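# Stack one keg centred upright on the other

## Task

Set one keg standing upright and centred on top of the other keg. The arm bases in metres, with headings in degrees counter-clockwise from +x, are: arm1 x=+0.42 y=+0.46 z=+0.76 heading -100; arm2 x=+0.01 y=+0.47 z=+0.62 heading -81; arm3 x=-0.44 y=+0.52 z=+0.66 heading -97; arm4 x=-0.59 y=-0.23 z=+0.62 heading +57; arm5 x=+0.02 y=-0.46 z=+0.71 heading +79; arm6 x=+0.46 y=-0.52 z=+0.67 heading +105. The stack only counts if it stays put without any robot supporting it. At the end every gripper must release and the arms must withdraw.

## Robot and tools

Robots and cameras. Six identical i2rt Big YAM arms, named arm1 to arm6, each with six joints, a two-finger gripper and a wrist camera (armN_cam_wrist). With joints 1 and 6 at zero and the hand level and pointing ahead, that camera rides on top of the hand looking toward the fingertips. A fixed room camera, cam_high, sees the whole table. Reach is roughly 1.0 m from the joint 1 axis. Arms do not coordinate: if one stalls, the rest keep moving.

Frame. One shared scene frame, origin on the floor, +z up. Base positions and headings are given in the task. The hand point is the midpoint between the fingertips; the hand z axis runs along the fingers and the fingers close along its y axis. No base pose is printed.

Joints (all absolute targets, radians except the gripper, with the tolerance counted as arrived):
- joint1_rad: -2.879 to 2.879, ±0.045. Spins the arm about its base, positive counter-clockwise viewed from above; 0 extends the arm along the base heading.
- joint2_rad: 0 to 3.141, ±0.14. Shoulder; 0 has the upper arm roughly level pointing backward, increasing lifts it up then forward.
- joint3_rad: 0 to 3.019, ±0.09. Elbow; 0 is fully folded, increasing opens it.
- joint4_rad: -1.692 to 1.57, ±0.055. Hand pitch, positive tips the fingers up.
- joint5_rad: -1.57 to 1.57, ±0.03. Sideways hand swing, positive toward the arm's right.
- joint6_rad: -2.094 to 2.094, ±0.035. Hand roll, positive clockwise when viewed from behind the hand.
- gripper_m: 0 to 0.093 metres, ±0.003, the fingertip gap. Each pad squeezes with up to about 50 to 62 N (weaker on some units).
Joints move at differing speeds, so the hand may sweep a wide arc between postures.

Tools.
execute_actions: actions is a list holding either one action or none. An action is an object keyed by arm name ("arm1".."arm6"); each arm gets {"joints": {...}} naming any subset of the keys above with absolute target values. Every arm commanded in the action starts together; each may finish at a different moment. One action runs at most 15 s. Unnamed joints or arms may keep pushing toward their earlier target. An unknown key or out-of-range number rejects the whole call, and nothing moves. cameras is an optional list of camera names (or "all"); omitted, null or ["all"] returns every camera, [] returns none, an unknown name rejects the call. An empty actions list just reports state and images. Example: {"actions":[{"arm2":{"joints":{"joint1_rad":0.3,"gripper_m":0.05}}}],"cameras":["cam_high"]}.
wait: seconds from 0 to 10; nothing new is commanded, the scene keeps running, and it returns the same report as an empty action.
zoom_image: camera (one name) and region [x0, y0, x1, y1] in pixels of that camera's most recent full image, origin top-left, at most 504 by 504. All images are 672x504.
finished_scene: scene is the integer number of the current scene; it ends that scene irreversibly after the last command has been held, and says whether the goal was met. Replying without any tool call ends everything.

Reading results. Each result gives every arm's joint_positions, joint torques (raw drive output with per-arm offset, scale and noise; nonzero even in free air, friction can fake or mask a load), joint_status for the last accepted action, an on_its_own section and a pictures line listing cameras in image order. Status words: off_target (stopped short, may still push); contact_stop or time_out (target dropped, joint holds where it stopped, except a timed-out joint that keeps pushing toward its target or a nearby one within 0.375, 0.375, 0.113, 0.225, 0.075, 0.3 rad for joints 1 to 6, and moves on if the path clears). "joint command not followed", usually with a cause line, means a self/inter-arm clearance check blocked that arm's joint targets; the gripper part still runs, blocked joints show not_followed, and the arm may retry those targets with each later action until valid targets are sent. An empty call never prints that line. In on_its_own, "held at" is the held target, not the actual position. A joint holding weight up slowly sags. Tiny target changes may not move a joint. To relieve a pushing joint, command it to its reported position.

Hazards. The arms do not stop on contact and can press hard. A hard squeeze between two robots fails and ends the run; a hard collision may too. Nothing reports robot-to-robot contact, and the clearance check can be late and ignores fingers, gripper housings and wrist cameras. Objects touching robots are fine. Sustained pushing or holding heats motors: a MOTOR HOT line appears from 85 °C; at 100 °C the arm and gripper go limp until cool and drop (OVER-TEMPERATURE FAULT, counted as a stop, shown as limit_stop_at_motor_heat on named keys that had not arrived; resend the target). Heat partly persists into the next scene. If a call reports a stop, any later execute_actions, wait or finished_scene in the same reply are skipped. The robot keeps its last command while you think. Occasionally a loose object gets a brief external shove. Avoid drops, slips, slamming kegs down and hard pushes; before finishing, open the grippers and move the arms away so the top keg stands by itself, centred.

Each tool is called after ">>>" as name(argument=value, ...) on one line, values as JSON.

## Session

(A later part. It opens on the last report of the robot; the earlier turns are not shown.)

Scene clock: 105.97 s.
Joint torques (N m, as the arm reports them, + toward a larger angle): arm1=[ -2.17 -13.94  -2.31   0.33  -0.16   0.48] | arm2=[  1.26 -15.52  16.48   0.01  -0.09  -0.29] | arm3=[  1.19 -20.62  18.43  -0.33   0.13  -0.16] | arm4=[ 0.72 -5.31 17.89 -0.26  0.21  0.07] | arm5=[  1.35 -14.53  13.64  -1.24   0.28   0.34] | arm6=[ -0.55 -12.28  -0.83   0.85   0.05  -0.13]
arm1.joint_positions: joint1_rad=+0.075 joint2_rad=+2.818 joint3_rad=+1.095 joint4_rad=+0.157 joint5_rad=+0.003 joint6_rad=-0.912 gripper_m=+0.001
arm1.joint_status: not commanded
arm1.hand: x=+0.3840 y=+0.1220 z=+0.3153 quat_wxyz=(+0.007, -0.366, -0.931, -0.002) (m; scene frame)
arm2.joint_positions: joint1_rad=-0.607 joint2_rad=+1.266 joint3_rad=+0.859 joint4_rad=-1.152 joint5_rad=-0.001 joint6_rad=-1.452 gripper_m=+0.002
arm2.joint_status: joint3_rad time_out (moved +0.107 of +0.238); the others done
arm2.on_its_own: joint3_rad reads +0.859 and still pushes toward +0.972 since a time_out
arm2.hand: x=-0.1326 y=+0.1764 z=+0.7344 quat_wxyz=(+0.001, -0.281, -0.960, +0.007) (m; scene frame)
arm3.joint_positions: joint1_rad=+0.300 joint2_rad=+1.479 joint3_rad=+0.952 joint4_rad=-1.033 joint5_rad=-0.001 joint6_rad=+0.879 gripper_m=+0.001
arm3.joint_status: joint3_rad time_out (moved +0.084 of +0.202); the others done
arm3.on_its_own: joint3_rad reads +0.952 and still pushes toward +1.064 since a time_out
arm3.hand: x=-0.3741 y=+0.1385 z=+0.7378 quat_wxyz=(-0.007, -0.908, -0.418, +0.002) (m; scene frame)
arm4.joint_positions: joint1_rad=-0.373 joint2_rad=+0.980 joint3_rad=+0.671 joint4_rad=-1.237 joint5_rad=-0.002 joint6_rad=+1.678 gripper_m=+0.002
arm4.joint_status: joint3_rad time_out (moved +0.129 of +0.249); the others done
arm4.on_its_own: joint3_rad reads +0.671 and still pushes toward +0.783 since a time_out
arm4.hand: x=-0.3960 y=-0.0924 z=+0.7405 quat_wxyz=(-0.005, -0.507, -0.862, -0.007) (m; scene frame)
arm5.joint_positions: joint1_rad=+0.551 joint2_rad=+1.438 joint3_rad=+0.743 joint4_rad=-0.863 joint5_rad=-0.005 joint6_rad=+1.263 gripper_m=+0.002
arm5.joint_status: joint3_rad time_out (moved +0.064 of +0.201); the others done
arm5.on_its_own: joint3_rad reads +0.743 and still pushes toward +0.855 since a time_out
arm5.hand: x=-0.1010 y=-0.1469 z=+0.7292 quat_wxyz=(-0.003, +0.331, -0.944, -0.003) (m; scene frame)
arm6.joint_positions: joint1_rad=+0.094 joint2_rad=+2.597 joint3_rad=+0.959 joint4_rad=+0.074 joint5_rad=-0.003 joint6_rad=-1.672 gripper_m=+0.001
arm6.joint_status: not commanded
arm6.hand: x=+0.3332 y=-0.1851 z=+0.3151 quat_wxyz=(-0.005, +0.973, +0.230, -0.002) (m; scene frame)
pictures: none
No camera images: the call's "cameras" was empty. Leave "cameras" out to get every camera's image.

>>> execute_actions(actions=[{"arm1":{"joints":{"joint1_rad":-0.31,"joint2_rad":2.81,"joint3_rad":1.14,"joint4_rad":0.11,"joint6_rad":-1.295}},"arm6":{"joints":{"joint1_rad":0.37,"joint2_rad":2.6,"joint3_rad":1.19,"joint4_rad":-0.14,"joint6_rad":-1.4}}}], cameras=[])

>>> execute_actions(actions=[{"arm1":{"joints":{"joint1_rad":-0.56,"joint2_rad":2.81,"joint3_rad":1.29,"joint4_rad":-0.046,"joint6_rad":-1.535}},"arm6":{"joints":{"joint1_rad":0.54,"joint2_rad":2.655,"joint3_rad":1.43,"joint4_rad":-0.33,"joint6_rad":-1.235}}}], cameras=["cam_high"])

>>> execute_actions(actions=[{"arm1":{"joints":{"gripper_m":0.093,"joint3_rad":1.265}},"arm6":{"joints":{"gripper_m":0.093}}}], cameras=["arm1_cam_wrist","arm6_cam_wrist"])

>>> execute_actions(actions=[{"arm1":{"joints":{"joint2_rad":2.70,"joint3_rad":1.19,"joint4_rad":-0.08}},"arm6":{"joints":{"joint2_rad":2.54,"joint3_rad":1.375,"joint4_rad":-0.385}}}], cameras=[])

>>> execute_actions(actions=[{"arm1":{"joints":{"joint2_rad":2.58,"joint3_rad":1.13,"joint4_rad":-0.12}},"arm6":{"joints":{"joint2_rad":2.43,"joint3_rad":1.315,"joint4_rad":-0.45}}}], cameras=["cam_high"])

>>> execute_actions(actions=[{"arm1":{"joints":{"joint1_rad":1.4,"joint2_rad":2.4}}}], cameras=[])

>>> execute_actions(actions=[{"arm1":{"joints":{"joint1_rad":2.4,"joint2_rad":1.4,"joint3_rad":0.7}},"arm6":{"joints":{"joint1_rad":-1.8,"joint2_rad":2.35}},"arm2":{"joints":{"joint1_rad":-0.25,"joint2_rad":1.1,"joint3_rad":0.85,"joint4_rad":-1.14,"joint6_rad":-1.1}},"arm3":{"joints":{"joint1_rad":0.59,"joint2_rad":1.445,"joint3_rad":1.115,"joint4_rad":-1.02,"joint6_rad":1.16}},"arm4":{"joints":{"joint1_rad":-0.545,"joint2_rad":1.245,"joint3_rad":0.985,"joint4_rad":-1.11,"joint6_rad":1.52}},"arm5":{"joints":{"joint1_rad":0.2,"joint2_rad":1.33,"joint3_rad":0.82,"joint4_rad":-0.85,"joint6_rad":0.915}}}], cameras=["cam_high"])

Scene clock: 134.13 s.
Joint torques (N m, as the arm reports them, + toward a larger angle): arm1=[ -1.74 -15.44  -1.32  -0.04   0.61   0.21] | arm2=[  1.2  -15.91  16.69  -0.21  -0.1   -0.31] | arm3=[  1.29 -20.49  18.37  -0.62   0.12  -0.2 ] | arm4=[ 0.53 -5.5  17.89 -0.23  0.22  0.07] | arm5=[  1.23 -14.57  13.7   -1.27   0.28   0.33] | arm6=[ -0.99 -15.15   2.54   0.08  -0.53   0.11]
arm1.joint_positions: joint1_rad=-0.311 joint2_rad=+2.815 joint3_rad=+1.140 joint4_rad=+0.115 joint5_rad=-0.022 joint6_rad=-1.311 gripper_m=+0.001
arm1.joint_status: all done
arm1.hand: x=+0.2517 y=+0.1408 z=+0.3155 quat_wxyz=(-0.004, -0.360, -0.933, +0.001) (m; scene frame)
arm2.joint_positions: joint1_rad=-0.607 joint2_rad=+1.266 joint3_rad=+0.859 joint4_rad=-1.152 joint5_rad=-0.001 joint6_rad=-1.452 gripper_m=+0.002
arm2.joint_status: not commanded
arm2.on_its_own: joint3_rad reads +0.859 and still pushes toward +0.972 since a time_out
arm2.hand: x=-0.1326 y=+0.1764 z=+0.7344 quat_wxyz=(+0.001, -0.281, -0.960, +0.007) (m; scene frame)
arm3.joint_positions: joint1_rad=+0.300 joint2_rad=+1.479 joint3_rad=+0.952 joint4_rad=-1.033 joint5_rad=-0.001 joint6_rad=+0.879 gripper_m=+0.001
arm3.joint_status: not commanded
arm3.on_its_own: joint3_rad reads +0.952 and still pushes toward +1.064 since a time_out
arm3.hand: x=-0.3741 y=+0.1385 z=+0.7378 quat_wxyz=(-0.007, -0.908, -0.418, +0.002) (m; scene frame)
arm4.joint_positions: joint1_rad=-0.373 joint2_rad=+0.980 joint3_rad=+0.671 joint4_rad=-1.237 joint5_rad=-0.002 joint6_rad=+1.678 gripper_m=+0.002
arm4.joint_status: not commanded
arm4.on_its_own: joint3_rad reads +0.671 and still pushes toward +0.783 since a time_out
arm4.hand: x=-0.3960 y=-0.0924 z=+0.7405 quat_wxyz=(-0.005, -0.507, -0.862, -0.007) (m; scene frame)
arm5.joint_positions: joint1_rad=+0.551 joint2_rad=+1.438 joint3_rad=+0.743 joint4_rad=-0.863 joint5_rad=-0.005 joint6_rad=+1.263 gripper_m=+0.002
arm5.joint_status: not commanded
arm5.on_its_own: joint3_rad reads +0.743 and still pushes toward +0.855 since a time_out
arm5.hand: x=-0.1010 y=-0.1469 z=+0.7292 quat_wxyz=(-0.003, +0.331, -0.944, -0.003) (m; scene frame)
arm6.joint_positions: joint1_rad=+0.371 joint2_rad=+2.597 joint3_rad=+1.173 joint4_rad=-0.132 joint5_rad=+0.010 joint6_rad=-1.390 gripper_m=+0.001
arm6.joint_status: all done
arm6.hand: x=+0.1987 y=-0.1641 z=+0.3185 quat_wxyz=(-0.011, +0.974, +0.227, +0.002) (m; scene frame)
pictures: none
No camera images: the call's "cameras" was empty. Leave "cameras" out to get every camera's image.

Scene clock: 135.27 s.
Joint torques (N m, as the arm reports them, + toward a larger angle): arm1=[ -3.18 -16.52   1.64  -0.35   0.86   0.13] | arm2=[  1.1  -15.62  16.69  -0.12  -0.12  -0.32] | arm3=[  1.2  -20.66  18.53  -0.46   0.12  -0.17] | arm4=[ 0.53 -5.19 17.87 -0.25  0.23  0.07] | arm5=[  1.5  -14.48  13.66  -1.22   0.29   0.33] | arm6=[  0.68 -15.95   5.18   0.28  -1.05   0.2 ]
arm1.joint_positions: joint1_rad=-0.541 joint2_rad=+2.812 joint3_rad=+1.272 joint4_rad=-0.036 joint5_rad=-0.029 joint6_rad=-1.543 gripper_m=+0.001
arm1.joint_status: all done
arm1.hand: x=+0.1518 y=+0.1495 z=+0.3159 quat_wxyz=(-0.008, -0.359, -0.933, -0.003) (m; scene frame)
arm2.joint_positions: joint1_rad=-0.607 joint2_rad=+1.266 joint3_rad=+0.859 joint4_rad=-1.152 joint5_rad=-0.001 joint6_rad=-1.452 gripper_m=+0.002
arm2.joint_status: not commanded
arm2.on_its_own: joint3_rad reads +0.859 and still pushes toward +0.972 since a time_out
arm2.hand: x=-0.1326 y=+0.1764 z=+0.7344 quat_wxyz=(+0.001, -0.281, -0.960, +0.007) (m; scene frame)
arm3.joint_positions: joint1_rad=+0.300 joint2_rad=+1.479 joint3_rad=+0.952 joint4_rad=-1.033 joint5_rad=-0.001 joint6_rad=+0.879 gripper_m=+0.001
arm3.joint_status: not commanded
arm3.on_its_own: joint3_rad reads +0.952 and still pushes toward +1.064 since a time_out
arm3.hand: x=-0.3741 y=+0.1385 z=+0.7378 quat_wxyz=(-0.007, -0.908, -0.418, +0.002) (m; scene frame)
arm4.joint_positions: joint1_rad=-0.373 joint2_rad=+0.980 joint3_rad=+0.671 joint4_rad=-1.237 joint5_rad=-0.002 joint6_rad=+1.678 gripper_m=+0.002
arm4.joint_status: not commanded
arm4.on_its_own: joint3_rad reads +0.671 and still pushes toward +0.783 since a time_out
arm4.hand: x=-0.3960 y=-0.0924 z=+0.7405 quat_wxyz=(-0.005, -0.507, -0.862, -0.007) (m; scene frame)
arm5.joint_positions: joint1_rad=+0.551 joint2_rad=+1.438 joint3_rad=+0.743 joint4_rad=-0.863 joint5_rad=-0.005 joint6_rad=+1.263 gripper_m=+0.002
arm5.joint_status: not commanded
arm5.on_its_own: joint3_rad reads +0.743 and still pushes toward +0.855 since a time_out
arm5.hand: x=-0.1010 y=-0.1469 z=+0.7292 quat_wxyz=(-0.003, +0.331, -0.944, -0.003) (m; scene frame)
arm6.joint_positions: joint1_rad=+0.521 joint2_rad=+2.637 joint3_rad=+1.401 joint4_rad=-0.327 joint5_rad=+0.023 joint6_rad=-1.236 gripper_m=+0.001
arm6.joint_status: all done
arm6.hand: x=+0.0984 y=-0.1542 z=+0.3212 quat_wxyz=(-0.011, +0.974, +0.225, +0.008) (m; scene frame)
pictures: cam_high
Images, in order (width x height): cam_high 672x504.

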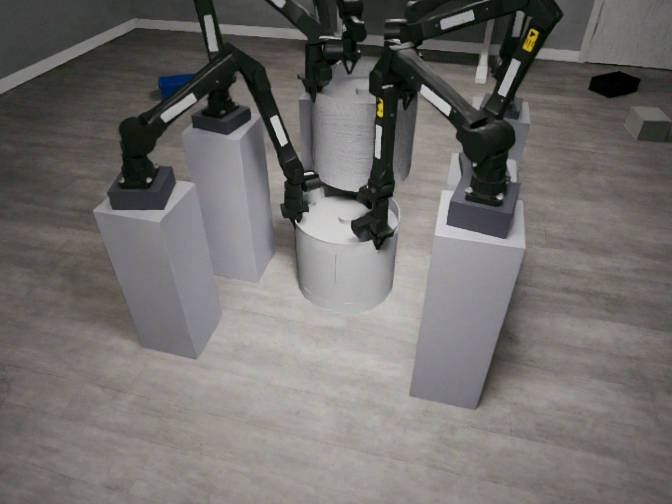

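Scene clock: 135.97 s.
Joint torques (N m, as the arm reports them, + toward a larger angle): arm1=[ -2.89 -16.54  -0.58  -0.24  -0.01   0.13] | arm2=[  1.08 -15.47  16.6   -0.31  -0.09  -0.31] | arm3=[  0.91 -20.97  18.28  -0.61   0.11  -0.15] | arm4=[ 0.7  -5.36 17.9  -0.25  0.21  0.07] | arm5=[  1.19 -14.54  13.64  -1.17   0.28   0.34] | arm6=[ -0.71 -16.26   4.52   0.3   -0.2    0.2 ]
arm1.joint_positions: joint1_rad=-0.549 joint2_rad=+2.812 joint3_rad=+1.272 joint4_rad=-0.039 joint5_rad=-0.003 joint6_rad=-1.543 gripper_m=+0.093
arm1.joint_status: all done
arm1.hand: x=+0.1461 y=+0.1552 z=+0.3160 quat_wxyz=(+0.004, -0.363, -0.932, -0.008) (m; scene frame)
arm2.joint_positions: joint1_rad=-0.607 joint2_rad=+1.266 joint3_rad=+0.859 joint4_rad=-1.152 joint5_rad=-0.001 joint6_rad=-1.452 gripper_m=+0.002
arm2.joint_status: not commanded
arm2.on_its_own: joint3_rad reads +0.859 and still pushes toward +0.972 since a time_out
arm2.hand: x=-0.1326 y=+0.1764 z=+0.7344 quat_wxyz=(+0.001, -0.281, -0.960, +0.007) (m; scene frame)
arm3.joint_positions: joint1_rad=+0.300 joint2_rad=+1.479 joint3_rad=+0.952 joint4_rad=-1.033 joint5_rad=-0.001 joint6_rad=+0.879 gripper_m=+0.001
arm3.joint_status: not commanded
arm3.on_its_own: joint3_rad reads +0.952 and still pushes toward +1.064 since a time_out
arm3.hand: x=-0.3741 y=+0.1385 z=+0.7378 quat_wxyz=(-0.007, -0.908, -0.418, +0.002) (m; scene frame)
arm4.joint_positions: joint1_rad=-0.373 joint2_rad=+0.980 joint3_rad=+0.671 joint4_rad=-1.237 joint5_rad=-0.002 joint6_rad=+1.678 gripper_m=+0.002
arm4.joint_status: not commanded
arm4.on_its_own: joint3_rad reads +0.671 and still pushes toward +0.783 since a time_out
arm4.hand: x=-0.3960 y=-0.0924 z=+0.7405 quat_wxyz=(-0.005, -0.507, -0.862, -0.007) (m; scene frame)
arm5.joint_positions: joint1_rad=+0.551 joint2_rad=+1.438 joint3_rad=+0.743 joint4_rad=-0.863 joint5_rad=-0.005 joint6_rad=+1.263 gripper_m=+0.002
arm5.joint_status: not commanded
arm5.on_its_own: joint3_rad reads +0.743 and still pushes toward +0.855 since a time_out
arm5.hand: x=-0.1010 y=-0.1469 z=+0.7292 quat_wxyz=(-0.003, +0.331, -0.944, -0.003) (m; scene frame)
arm6.joint_positions: joint1_rad=+0.532 joint2_rad=+2.637 joint3_rad=+1.411 joint4_rad=-0.327 joint5_rad=+0.003 joint6_rad=-1.236 gripper_m=+0.093
arm6.joint_status: all done
arm6.hand: x=+0.0875 y=-0.1564 z=+0.3225 quat_wxyz=(-0.010, +0.973, +0.231, -0.003) (m; scene frame)
pictures: arm1_cam_wrist, arm6_cam_wrist
Images, in order (width x height): arm1_cam_wrist 672x504, arm6_cam_wrist 672x504.

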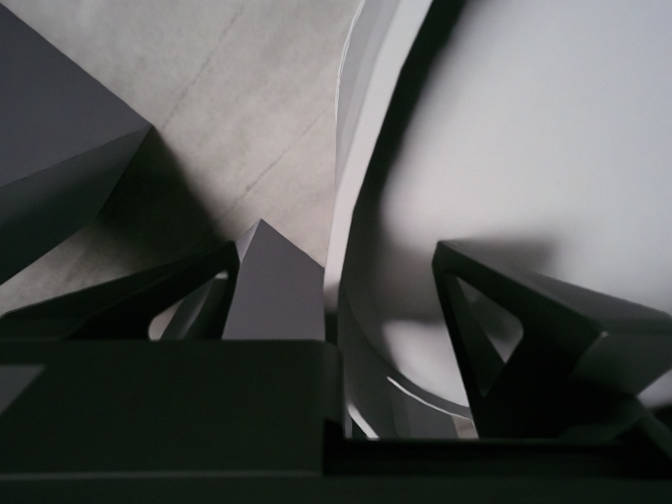

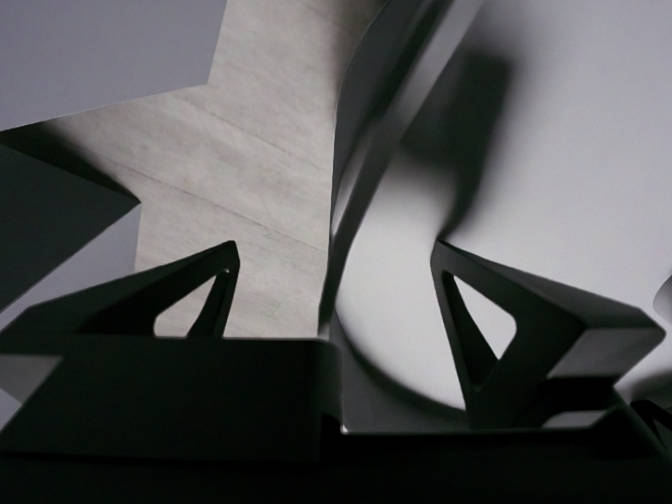

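Scene clock: 136.97 s.
Joint torques (N m, as the arm reports them, + toward a larger angle): arm1=[ -2.65 -15.95   0.31  -0.01  -0.01   0.13] | arm2=[  0.27 -14.83  16.59  -0.2   -0.11  -0.33] | arm3=[  1.4  -20.15  18.27  -0.42   0.1   -0.2 ] | arm4=[ 0.47 -5.42 17.87 -0.23  0.21  0.07] | arm5=[  1.31 -14.5   13.62  -1.21   0.27   0.34] | arm6=[ -0.28 -18.9    4.02  -0.25  -0.2    0.19]
arm1.joint_positions: joint1_rad=-0.549 joint2_rad=+2.688 joint3_rad=+1.191 joint4_rad=-0.077 joint5_rad=-0.003 joint6_rad=-1.543 gripper_m=+0.093
arm1.joint_status: all done
arm1.hand: x=+0.1416 y=+0.1489 z=+0.3631 quat_wxyz=(+0.005, -0.363, -0.932, -0.006) (m; scene frame)
arm2.joint_positions: joint1_rad=-0.607 joint2_rad=+1.266 joint3_rad=+0.859 joint4_rad=-1.152 joint5_rad=-0.001 joint6_rad=-1.452 gripper_m=+0.002
arm2.joint_status: not commanded
arm2.on_its_own: joint3_rad reads +0.859 and still pushes toward +0.972 since a time_out
arm2.hand: x=-0.1326 y=+0.1764 z=+0.7344 quat_wxyz=(+0.001, -0.281, -0.960, +0.007) (m; scene frame)
arm3.joint_positions: joint1_rad=+0.300 joint2_rad=+1.479 joint3_rad=+0.952 joint4_rad=-1.033 joint5_rad=-0.001 joint6_rad=+0.879 gripper_m=+0.001
arm3.joint_status: not commanded
arm3.on_its_own: joint3_rad reads +0.952 and still pushes toward +1.064 since a time_out
arm3.hand: x=-0.3741 y=+0.1385 z=+0.7378 quat_wxyz=(-0.007, -0.908, -0.418, +0.002) (m; scene frame)
arm4.joint_positions: joint1_rad=-0.373 joint2_rad=+0.980 joint3_rad=+0.671 joint4_rad=-1.237 joint5_rad=-0.002 joint6_rad=+1.678 gripper_m=+0.002
arm4.joint_status: not commanded
arm4.on_its_own: joint3_rad reads +0.671 and still pushes toward +0.783 since a time_out
arm4.hand: x=-0.3960 y=-0.0924 z=+0.7405 quat_wxyz=(-0.005, -0.507, -0.862, -0.007) (m; scene frame)
arm5.joint_positions: joint1_rad=+0.551 joint2_rad=+1.438 joint3_rad=+0.743 joint4_rad=-0.863 joint5_rad=-0.005 joint6_rad=+1.263 gripper_m=+0.002
arm5.joint_status: not commanded
arm5.on_its_own: joint3_rad reads +0.743 and still pushes toward +0.855 since a time_out
arm5.hand: x=-0.1010 y=-0.1469 z=+0.7292 quat_wxyz=(-0.003, +0.331, -0.944, -0.003) (m; scene frame)
arm6.joint_positions: joint1_rad=+0.532 joint2_rad=+2.558 joint3_rad=+1.366 joint4_rad=-0.373 joint5_rad=+0.003 joint6_rad=-1.236 gripper_m=+0.093
arm6.joint_status: all done
arm6.hand: x=+0.0892 y=-0.1581 z=+0.3551 quat_wxyz=(-0.004, +0.973, +0.231, +0.000) (m; scene frame)
pictures: none
No camera images: the call's "cameras" was empty. Leave "cameras" out to get every camera's image.

Scene clock: 137.97 s.
Joint torques (N m, as the arm reports them, + toward a larger angle): arm1=[ -2.67 -15.76   1.1   -0.03  -0.01   0.13] | arm2=[  0.95 -14.82  16.41  -0.12  -0.1   -0.34] | arm3=[  1.1  -20.85  18.46  -0.37   0.14  -0.18] | arm4=[ 0.57 -5.12 17.92 -0.29  0.21  0.07] | arm5=[  1.22 -14.55  13.68  -1.22   0.28   0.34] | arm6=[ -0.44 -17.27   4.56  -0.09  -0.2    0.2 ]
arm1.joint_positions: joint1_rad=-0.549 joint2_rad=+2.567 joint3_rad=+1.131 joint4_rad=-0.118 joint5_rad=-0.003 joint6_rad=-1.543 gripper_m=+0.093
arm1.joint_status: all done
arm1.hand: x=+0.1338 y=+0.1387 z=+0.4096 quat_wxyz=(+0.008, -0.363, -0.932, +0.003) (m; scene frame)
arm2.joint_positions: joint1_rad=-0.607 joint2_rad=+1.266 joint3_rad=+0.859 joint4_rad=-1.152 joint5_rad=-0.001 joint6_rad=-1.452 gripper_m=+0.002
arm2.joint_status: not commanded
arm2.on_its_own: joint3_rad reads +0.859 and still pushes toward +0.972 since a time_out
arm2.hand: x=-0.1326 y=+0.1764 z=+0.7344 quat_wxyz=(+0.001, -0.281, -0.960, +0.007) (m; scene frame)
arm3.joint_positions: joint1_rad=+0.300 joint2_rad=+1.479 joint3_rad=+0.952 joint4_rad=-1.033 joint5_rad=-0.001 joint6_rad=+0.879 gripper_m=+0.001
arm3.joint_status: not commanded
arm3.on_its_own: joint3_rad reads +0.952 and still pushes toward +1.064 since a time_out
arm3.hand: x=-0.3741 y=+0.1385 z=+0.7378 quat_wxyz=(-0.007, -0.908, -0.418, +0.002) (m; scene frame)
arm4.joint_positions: joint1_rad=-0.373 joint2_rad=+0.980 joint3_rad=+0.671 joint4_rad=-1.237 joint5_rad=-0.002 joint6_rad=+1.678 gripper_m=+0.002
arm4.joint_status: not commanded
arm4.on_its_own: joint3_rad reads +0.671 and still pushes toward +0.783 since a time_out
arm4.hand: x=-0.3960 y=-0.0924 z=+0.7405 quat_wxyz=(-0.005, -0.507, -0.862, -0.007) (m; scene frame)
arm5.joint_positions: joint1_rad=+0.551 joint2_rad=+1.438 joint3_rad=+0.743 joint4_rad=-0.863 joint5_rad=-0.005 joint6_rad=+1.263 gripper_m=+0.002
arm5.joint_status: not commanded
arm5.on_its_own: joint3_rad reads +0.743 and still pushes toward +0.855 since a time_out
arm5.hand: x=-0.1010 y=-0.1469 z=+0.7292 quat_wxyz=(-0.003, +0.331, -0.944, -0.003) (m; scene frame)
arm6.joint_positions: joint1_rad=+0.532 joint2_rad=+2.444 joint3_rad=+1.305 joint4_rad=-0.438 joint5_rad=+0.003 joint6_rad=-1.236 gripper_m=+0.093
arm6.joint_status: all done
arm6.hand: x=+0.0915 y=-0.1605 z=+0.4026 quat_wxyz=(+0.000, +0.973, +0.231, +0.003) (m; scene frame)
pictures: cam_high
Images, in order (width x height): cam_high 672x504.

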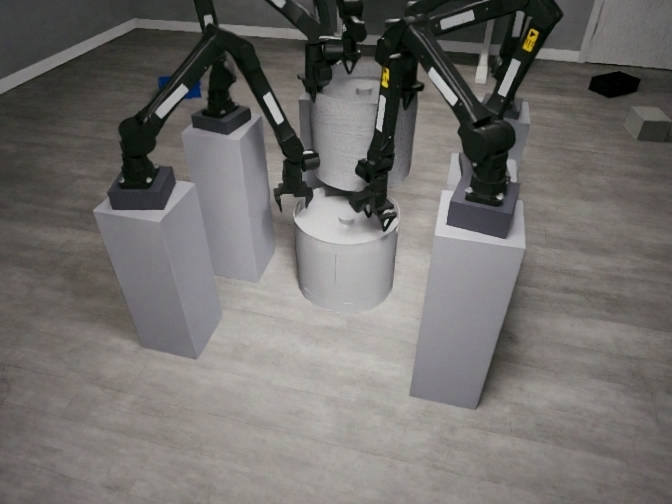

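Scene clock: 140.00 s.
Joint torques (N m, as the arm reports them, + toward a larger angle): arm1=[ -1.86 -16.03   3.04   0.35  -0.09   0.15] | arm2=[  1.91 -15.01  16.56  -0.17  -0.12  -0.29] | arm3=[  0.82 -20.05  18.34  -0.44   0.2   -0.14] | arm4=[ 0.71 -5.21 17.86 -0.27  0.21  0.08] | arm5=[  1.33 -14.52  13.64  -1.31   0.28   0.33] | arm6=[ -0.35 -18.21   4.44  -0.14  -0.2    0.2 ]
arm1.joint_positions: joint1_rad=+1.407 joint2_rad=+2.379 joint3_rad=+1.135 joint4_rad=-0.115 joint5_rad=-0.001 joint6_rad=-1.543 gripper_m=+0.093
arm1.joint_status: all done
arm1.hand: x=+0.9065 y=+0.2961 z=+0.4908 quat_wxyz=(-0.063, +0.567, -0.818, +0.077) (m; scene frame)
arm2.joint_positions: joint1_rad=-0.607 joint2_rad=+1.266 joint3_rad=+0.859 joint4_rad=-1.152 joint5_rad=-0.001 joint6_rad=-1.452 gripper_m=+0.002
arm2.joint_status: not commanded
arm2.on_its_own: joint3_rad reads +0.859 and still pushes toward +0.972 since a time_out
arm2.hand: x=-0.1326 y=+0.1764 z=+0.7344 quat_wxyz=(+0.001, -0.281, -0.960, +0.007) (m; scene frame)
arm3.joint_positions: joint1_rad=+0.300 joint2_rad=+1.479 joint3_rad=+0.952 joint4_rad=-1.033 joint5_rad=-0.001 joint6_rad=+0.879 gripper_m=+0.001
arm3.joint_status: not commanded
arm3.on_its_own: joint3_rad reads +0.952 and still pushes toward +1.064 since a time_out
arm3.hand: x=-0.3741 y=+0.1385 z=+0.7378 quat_wxyz=(-0.007, -0.908, -0.418, +0.002) (m; scene frame)
arm4.joint_positions: joint1_rad=-0.373 joint2_rad=+0.980 joint3_rad=+0.671 joint4_rad=-1.237 joint5_rad=-0.002 joint6_rad=+1.678 gripper_m=+0.002
arm4.joint_status: not commanded
arm4.on_its_own: joint3_rad reads +0.671 and still pushes toward +0.783 since a time_out
arm4.hand: x=-0.3960 y=-0.0924 z=+0.7405 quat_wxyz=(-0.005, -0.507, -0.862, -0.007) (m; scene frame)
arm5.joint_positions: joint1_rad=+0.551 joint2_rad=+1.438 joint3_rad=+0.743 joint4_rad=-0.863 joint5_rad=-0.005 joint6_rad=+1.263 gripper_m=+0.002
arm5.joint_status: not commanded
arm5.on_its_own: joint3_rad reads +0.743 and still pushes toward +0.855 since a time_out
arm5.hand: x=-0.1010 y=-0.1469 z=+0.7292 quat_wxyz=(-0.003, +0.331, -0.944, -0.003) (m; scene frame)
arm6.joint_positions: joint1_rad=+0.532 joint2_rad=+2.444 joint3_rad=+1.305 joint4_rad=-0.438 joint5_rad=+0.003 joint6_rad=-1.236 gripper_m=+0.093
arm6.joint_status: not commanded
arm6.hand: x=+0.0915 y=-0.1605 z=+0.4026 quat_wxyz=(+0.000, +0.973, +0.231, +0.003) (m; scene frame)
pictures: none
No camera images: the call's "cameras" was empty. Leave "cameras" out to get every camera's image.

Scene clock: 142.37 s.
Joint torques (N m, as the arm reports them, + toward a larger angle): arm1=[-1.3  -8.73  8.87  1.47 -0.08  0.21] | arm2=[  0.42 -13.89  15.33   0.94   0.15  -0.36] | arm3=[ -0.2  -20.88  18.31  -0.33   0.32  -0.36] | arm4=[  0.14 -10.77  17.5   -0.24   0.08   0.01] | arm5=[  1.23 -14.7   13.16  -0.2    0.38   0.08] | arm6=[ -0.4  -18.25   4.39   0.05  -0.08   0.2 ]
arm1.joint_positions: joint1_rad=+2.397 joint2_rad=+1.391 joint3_rad=+0.705 joint4_rad=-0.116 joint5_rad=-0.001 joint6_rad=-1.543 gripper_m=+0.093
arm1.joint_status: all done
arm1.hand: x=+0.8061 y=+0.7572 z=+0.8543 quat_wxyz=(-0.343, +0.825, -0.422, +0.153) (m; scene frame)
arm2.joint_positions: joint1_rad=-0.240 joint2_rad=+1.164 joint3_rad=+0.754 joint4_rad=-1.158 joint5_rad=-0.007 joint6_rad=-1.076 gripper_m=+0.002
arm2.joint_status: joint3_rad time_out (moved -0.105 of -0.009); the others done
arm2.on_its_own: joint3_rad reads +0.754 and still pushes toward +0.850 since a time_out
arm2.hand: x=-0.0132 y=+0.1858 z=+0.7262 quat_wxyz=(-0.004, -0.286, -0.958, +0.002) (m; scene frame)
arm3.joint_positions: joint1_rad=+0.595 joint2_rad=+1.547 joint3_rad=+0.987 joint4_rad=-0.995 joint5_rad=-0.007 joint6_rad=+1.182 gripper_m=+0.001
arm3.joint_status: joint3_rad time_out (moved +0.035 of +0.163); the others done
arm3.on_its_own: joint3_rad reads +0.987 and still pushes toward +1.100 since a time_out
arm3.hand: x=-0.2557 y=+0.1558 z=+0.7240 quat_wxyz=(-0.010, -0.910, -0.415, -0.003) (m; scene frame)
arm4.joint_positions: joint1_rad=-0.538 joint2_rad=+1.313 joint3_rad=+0.872 joint4_rad=-1.097 joint5_rad=+0.001 joint6_rad=+1.524 gripper_m=+0.002
arm4.joint_status: joint3_rad time_out (moved +0.202 of +0.314); the others done
arm4.on_its_own: joint3_rad reads +0.872 and still pushes toward +0.985 since a time_out
arm4.hand: x=-0.2791 y=-0.0799 z=+0.7248 quat_wxyz=(-0.011, -0.512, -0.859, -0.009) (m; scene frame)
arm5.joint_positions: joint1_rad=+0.197 joint2_rad=+1.445 joint3_rad=+0.713 joint4_rad=-0.836 joint5_rad=-0.008 joint6_rad=+0.907 gripper_m=+0.002
arm5.joint_status: joint3_rad time_out (moved -0.030 of +0.077); the others done
arm5.on_its_own: joint3_rad reads +0.713 and still pushes toward +0.820 since a time_out
arm5.hand: x=+0.0149 y=-0.1337 z=+0.7196 quat_wxyz=(-0.002, +0.331, -0.943, +0.001) (m; scene frame)
arm6.joint_positions: joint1_rad=-1.809 joint2_rad=+2.361 joint3_rad=+1.316 joint4_rad=-0.438 joint5_rad=+0.000 joint6_rad=-1.236 gripper_m=+0.093
arm6.joint_status: all done
arm6.hand: x=+1.0115 y=-0.5030 z=+0.4458 quat_wxyz=(-0.037, +0.591, -0.805, +0.024) (m; scene frame)
pictures: cam_high
Images, in order (width x height): cam_high 672x504.

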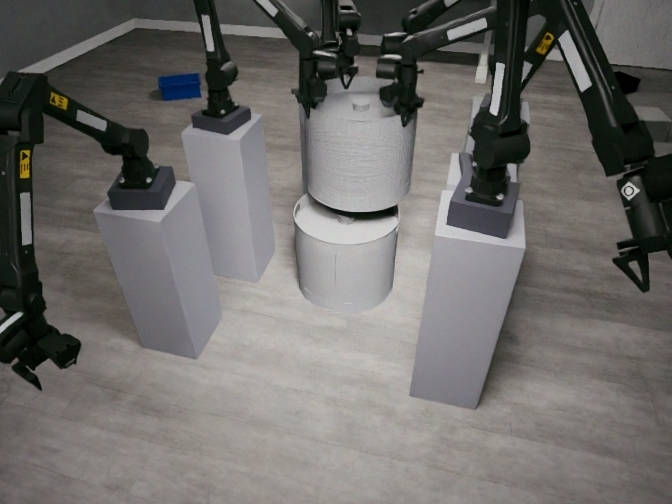

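>>> execute_actions(actions=[{"arm6":{"joints":{"joint1_rad":-2.4,"joint2_rad":1.4,"joint3_rad":0.7}},"arm2":{"joints":{"joint1_rad":0.18,"joint2_rad":1.19,"joint3_rad":0.88,"joint4_rad":-1.1,"joint6_rad":-0.66}},"arm3":{"joints":{"joint1_rad":0.815,"joint2_rad":1.645,"joint3_rad":1.32,"joint4_rad":-1.02,"joint6_rad":1.4}},"arm4":{"joints":{"joint1_rad":-0.695,"joint2_rad":1.54,"joint3_rad":1.285,"joint4_rad":-1.1,"joint6_rad":1.37}},"arm5":{"joints":{"joint1_rad":-0.19,"joint2_rad":1.365,"joint3_rad":0.845,"joint4_rad":-0.82,"joint6_rad":0.52}}}], cameras=["arm2_cam_wrist","arm3_cam_wrist","arm4_cam_wrist","arm5_cam_wrist","cam_high"])

Scene clock: 161.03 s.
Joint torques (N m, as the arm reports them, + toward a larger angle): arm1=[-1.29 -8.72  8.86  1.46 -0.08  0.2 ] | arm2=[  0.51 -15.62  15.52  -0.54   0.    -0.2 ] | arm3=[  0.25 -24.62  18.28  -0.29   0.22  -0.14] | arm4=[  0.35 -16.13  17.34  -0.19  -0.02   0.19] | arm5=[  1.57 -17.12  13.32  -1.1    0.15   0.12] | arm6=[-1.17 -9.42  7.5   0.68 -0.13  0.23]
arm1.joint_positions: joint1_rad=+2.397 joint2_rad=+1.391 joint3_rad=+0.705 joint4_rad=-0.116 joint5_rad=-0.001 joint6_rad=-1.543 gripper_m=+0.093
arm1.joint_status: not commanded
arm1.hand: x=+0.8061 y=+0.7572 z=+0.8543 quat_wxyz=(-0.343, +0.825, -0.422, +0.153) (m; scene frame)
arm2.joint_positions: joint1_rad=+0.187 joint2_rad=+1.263 joint3_rad=+0.778 joint4_rad=-1.073 joint5_rad=-0.003 joint6_rad=-0.656 gripper_m=+0.002
arm2.joint_status: joint3_rad time_out (moved +0.024 of +0.126); the others done
arm2.on_its_own: joint3_rad reads +0.778 and still pushes toward +0.880 since a time_out
arm2.hand: x=+0.1152 y=+0.1753 z=+0.7071 quat_wxyz=(-0.005, -0.282, -0.959, +0.006) (m; scene frame)
arm3.joint_positions: joint1_rad=+0.824 joint2_rad=+1.752 joint3_rad=+1.199 joint4_rad=-0.997 joint5_rad=-0.004 joint6_rad=+1.401 gripper_m=+0.001
arm3.joint_status: joint3_rad time_out (moved +0.212 of +0.333); the others done
arm3.on_its_own: joint3_rad reads +1.199 and still pushes toward +1.312 since a time_out
arm3.hand: x=-0.1275 y=+0.1464 z=+0.7064 quat_wxyz=(-0.011, -0.908, -0.419, -0.003) (m; scene frame)
arm4.joint_positions: joint1_rad=-0.691 joint2_rad=+1.629 joint3_rad=+1.173 joint4_rad=-1.089 joint5_rad=+0.004 joint6_rad=+1.357 gripper_m=+0.002
arm4.joint_status: joint3_rad time_out (moved +0.301 of +0.413); the others done
arm4.on_its_own: joint3_rad reads +1.173 and still pushes toward +1.285 since a time_out
arm4.hand: x=-0.1485 y=-0.0956 z=+0.7102 quat_wxyz=(-0.012, -0.506, -0.863, -0.004) (m; scene frame)
arm5.joint_positions: joint1_rad=-0.194 joint2_rad=+1.506 joint3_rad=+0.729 joint4_rad=-0.784 joint5_rad=-0.003 joint6_rad=+0.508 gripper_m=+0.002
arm5.joint_status: joint2_rad time_out (moved +0.062 of -0.080); joint3_rad time_out (moved +0.017 of +0.132); the others done
arm5.on_its_own: joint2_rad reads +1.506 and still pushes toward +1.365 since a time_out; joint3_rad reads +0.729 and still pushes toward +0.842 since a time_out
arm5.hand: x=+0.1457 y=-0.1441 z=+0.7069 quat_wxyz=(-0.008, +0.335, -0.942, -0.002) (m; scene frame)
arm6.joint_positions: joint1_rad=-2.399 joint2_rad=+1.410 joint3_rad=+0.699 joint4_rad=-0.438 joint5_rad=+0.002 joint6_rad=-1.236 gripper_m=+0.093
arm6.joint_status: all done
arm6.hand: x=+0.8141 y=-0.7426 z=+0.7131 quat_wxyz=(-0.130, +0.324, -0.923, +0.163) (m; scene frame)
pictures: arm2_cam_wrist, arm3_cam_wrist, arm4_cam_wrist, arm5_cam_wrist, cam_high
Images, in order (width x height): arm2_cam_wrist 672x504, arm3_cam_wrist 672x504, arm4_cam_wrist 672x504, arm5_cam_wrist 672x504, cam_high 672x504.

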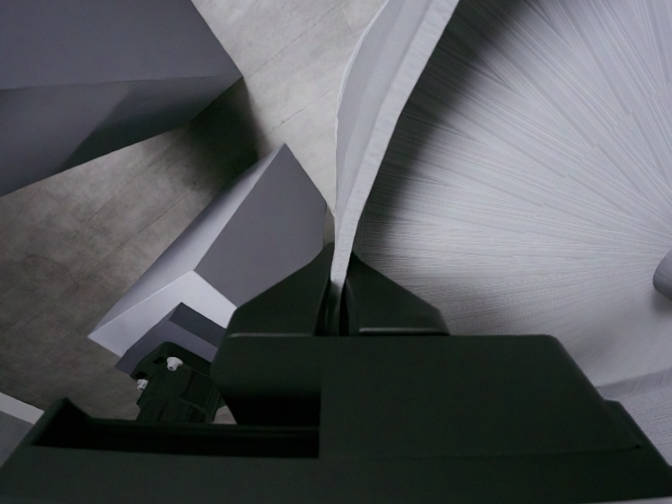

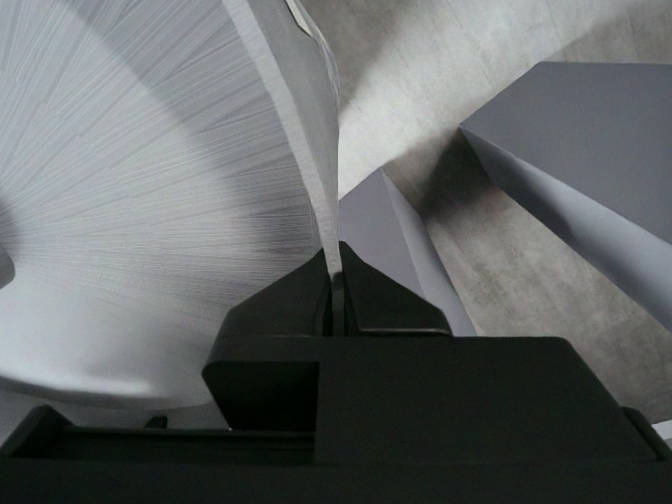

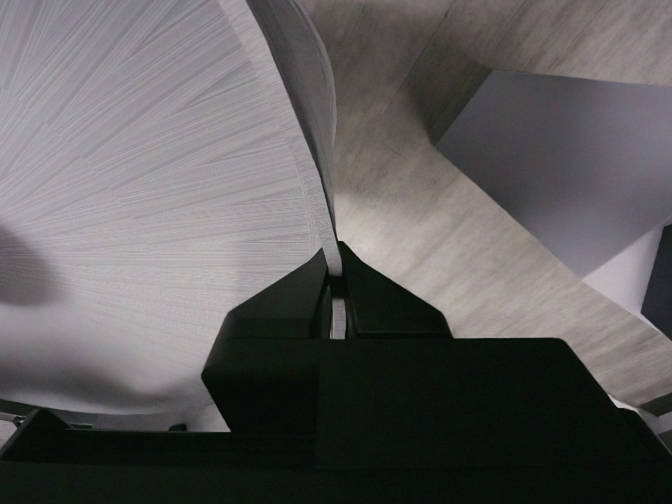

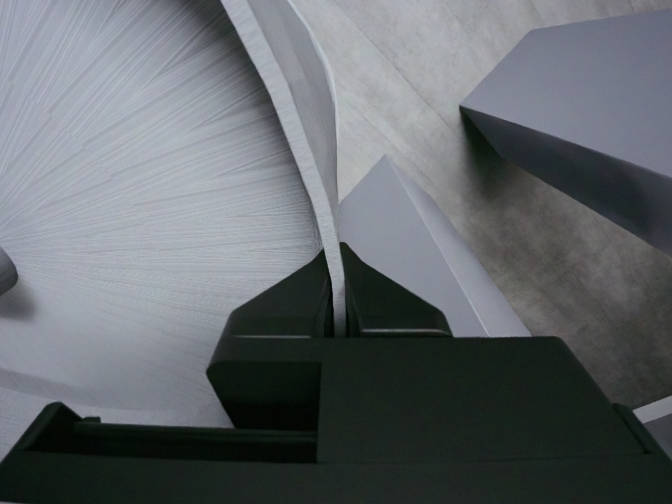

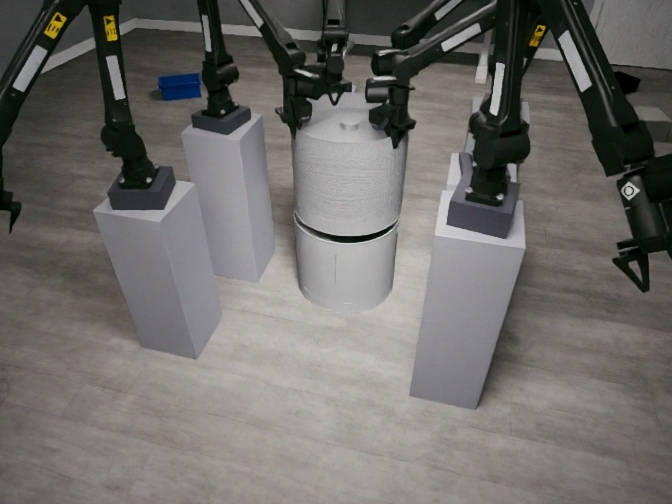

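Aligned. Lower ~2.5 cm.

>>> execute_actions(actions=[{"arm2":{"joints":{"joint2_rad":1.24,"joint3_rad":0.82,"joint4_rad":-1.005}},"arm3":{"joints":{"joint2_rad":1.69,"joint3_rad":1.255,"joint4_rad":-0.955}},"arm4":{"joints":{"joint2_rad":1.59,"joint3_rad":1.225,"joint4_rad":-1.04}},"arm5":{"joints":{"joint2_rad":1.435,"joint3_rad":0.795,"joint4_rad":-0.715}}}], cameras=["arm2_cam_wrist","arm3_cam_wrist","arm4_cam_wrist","arm5_cam_wrist","cam_high"])

Scene clock: 172.07 s.
Joint torques (N m, as the arm reports them, + toward a larger angle): arm1=[-1.27 -8.71  8.87  1.46 -0.07  0.2 ] | arm2=[  0.27 -16.    13.05   0.55  -0.09  -0.2 ] | arm3=[ -0.91 -22.32  14.44   0.7    0.14  -0.05] | arm4=[  0.23 -15.35  13.28   0.48   0.18   0.19] | arm5=[  1.32 -16.99  11.12  -0.29   0.4    0.1 ] | arm6=[-1.14 -9.44  7.54  0.68 -0.14  0.23]
arm1.joint_positions: joint1_rad=+2.397 joint2_rad=+1.391 joint3_rad=+0.705 joint4_rad=-0.116 joint5_rad=-0.001 joint6_rad=-1.543 gripper_m=+0.093
arm1.joint_status: not commanded
arm1.hand: x=+0.8061 y=+0.7572 z=+0.8543 quat_wxyz=(-0.343, +0.825, -0.422, +0.153) (m; scene frame)
arm2.joint_positions: joint1_rad=+0.187 joint2_rad=+1.311 joint3_rad=+0.746 joint4_rad=-1.005 joint5_rad=+0.001 joint6_rad=-0.657 gripper_m=+0.002
arm2.joint_status: all done
arm2.hand: x=+0.1145 y=+0.1752 z=+0.6824 quat_wxyz=(+0.000, -0.282, -0.959, +0.002) (m; scene frame)
arm3.joint_positions: joint1_rad=+0.824 joint2_rad=+1.785 joint3_rad=+1.182 joint4_rad=-0.953 joint5_rad=-0.001 joint6_rad=+1.401 gripper_m=+0.001
arm3.joint_status: all done
arm3.hand: x=-0.1279 y=+0.1461 z=+0.6859 quat_wxyz=(-0.009, -0.908, -0.420, -0.002) (m; scene frame)
arm4.joint_positions: joint1_rad=-0.691 joint2_rad=+1.665 joint3_rad=+1.157 joint4_rad=-1.050 joint5_rad=-0.001 joint6_rad=+1.357 gripper_m=+0.002
arm4.joint_status: all done
arm4.hand: x=-0.1481 y=-0.0948 z=+0.6887 quat_wxyz=(-0.005, -0.506, -0.863, -0.001) (m; scene frame)
arm5.joint_positions: joint1_rad=-0.194 joint2_rad=+1.573 joint3_rad=+0.708 joint4_rad=-0.699 joint5_rad=-0.009 joint6_rad=+0.509 gripper_m=+0.002
arm5.joint_status: all done
arm5.hand: x=+0.1451 y=-0.1437 z=+0.6802 quat_wxyz=(-0.004, +0.335, -0.942, -0.002) (m; scene frame)
arm6.joint_positions: joint1_rad=-2.399 joint2_rad=+1.410 joint3_rad=+0.699 joint4_rad=-0.438 joint5_rad=+0.002 joint6_rad=-1.236 gripper_m=+0.093
arm6.joint_status: not commanded
arm6.hand: x=+0.8141 y=-0.7426 z=+0.7131 quat_wxyz=(-0.130, +0.324, -0.923, +0.163) (m; scene frame)
pictures: arm2_cam_wrist, arm3_cam_wrist, arm4_cam_wrist, arm5_cam_wrist, cam_high
Images, in order (width x height): arm2_cam_wrist 672x504, arm3_cam_wrist 672x504, arm4_cam_wrist 672x504, arm5_cam_wrist 672x504, cam_high 672x504.

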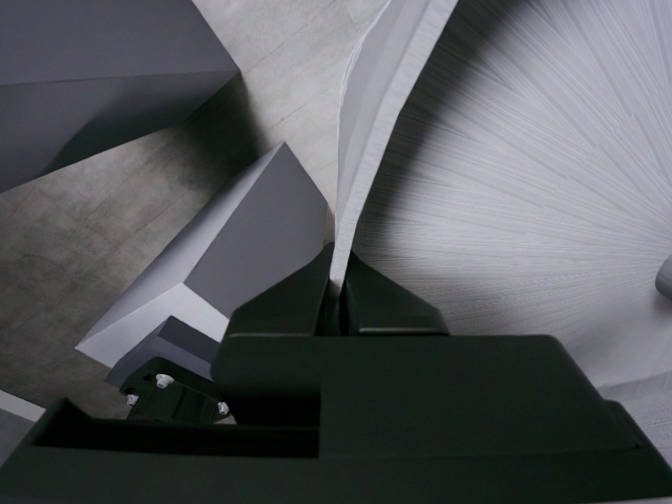

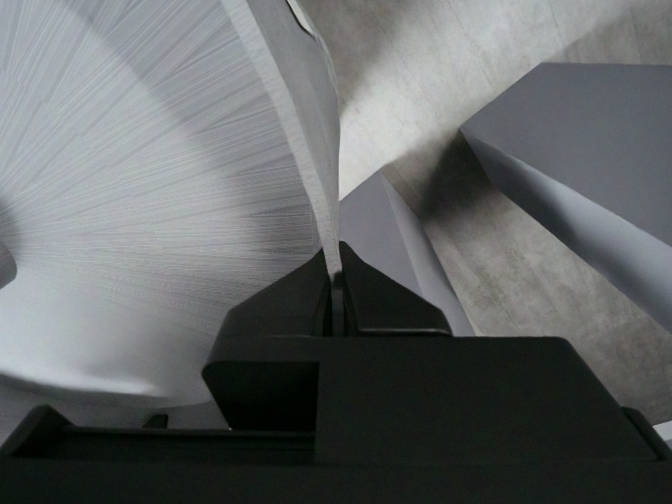

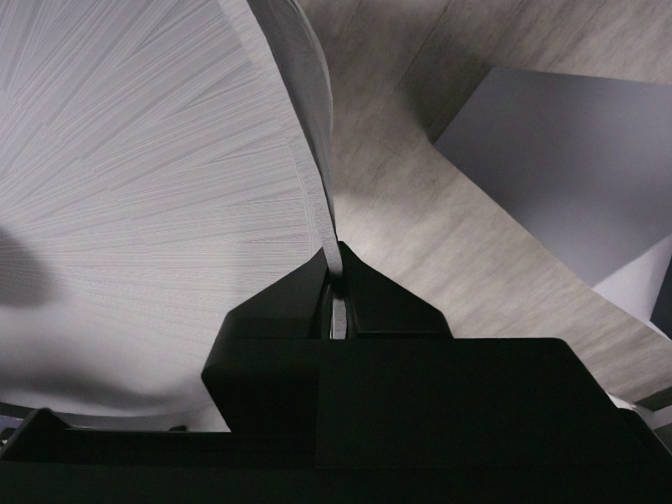

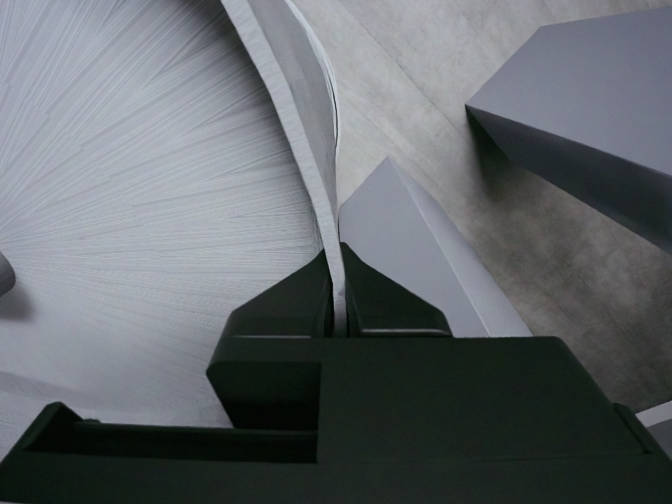

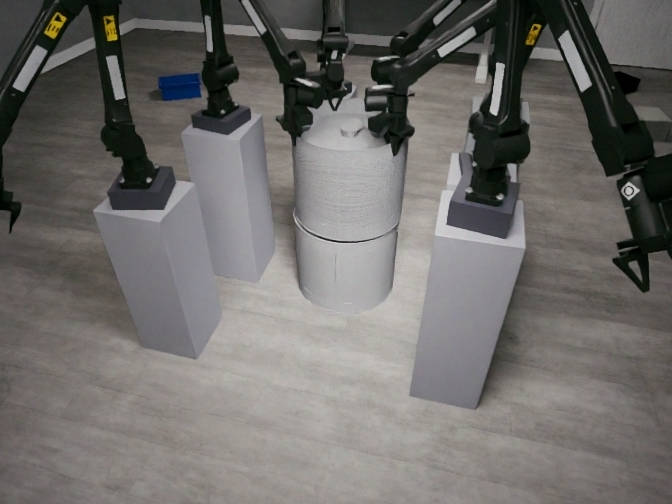

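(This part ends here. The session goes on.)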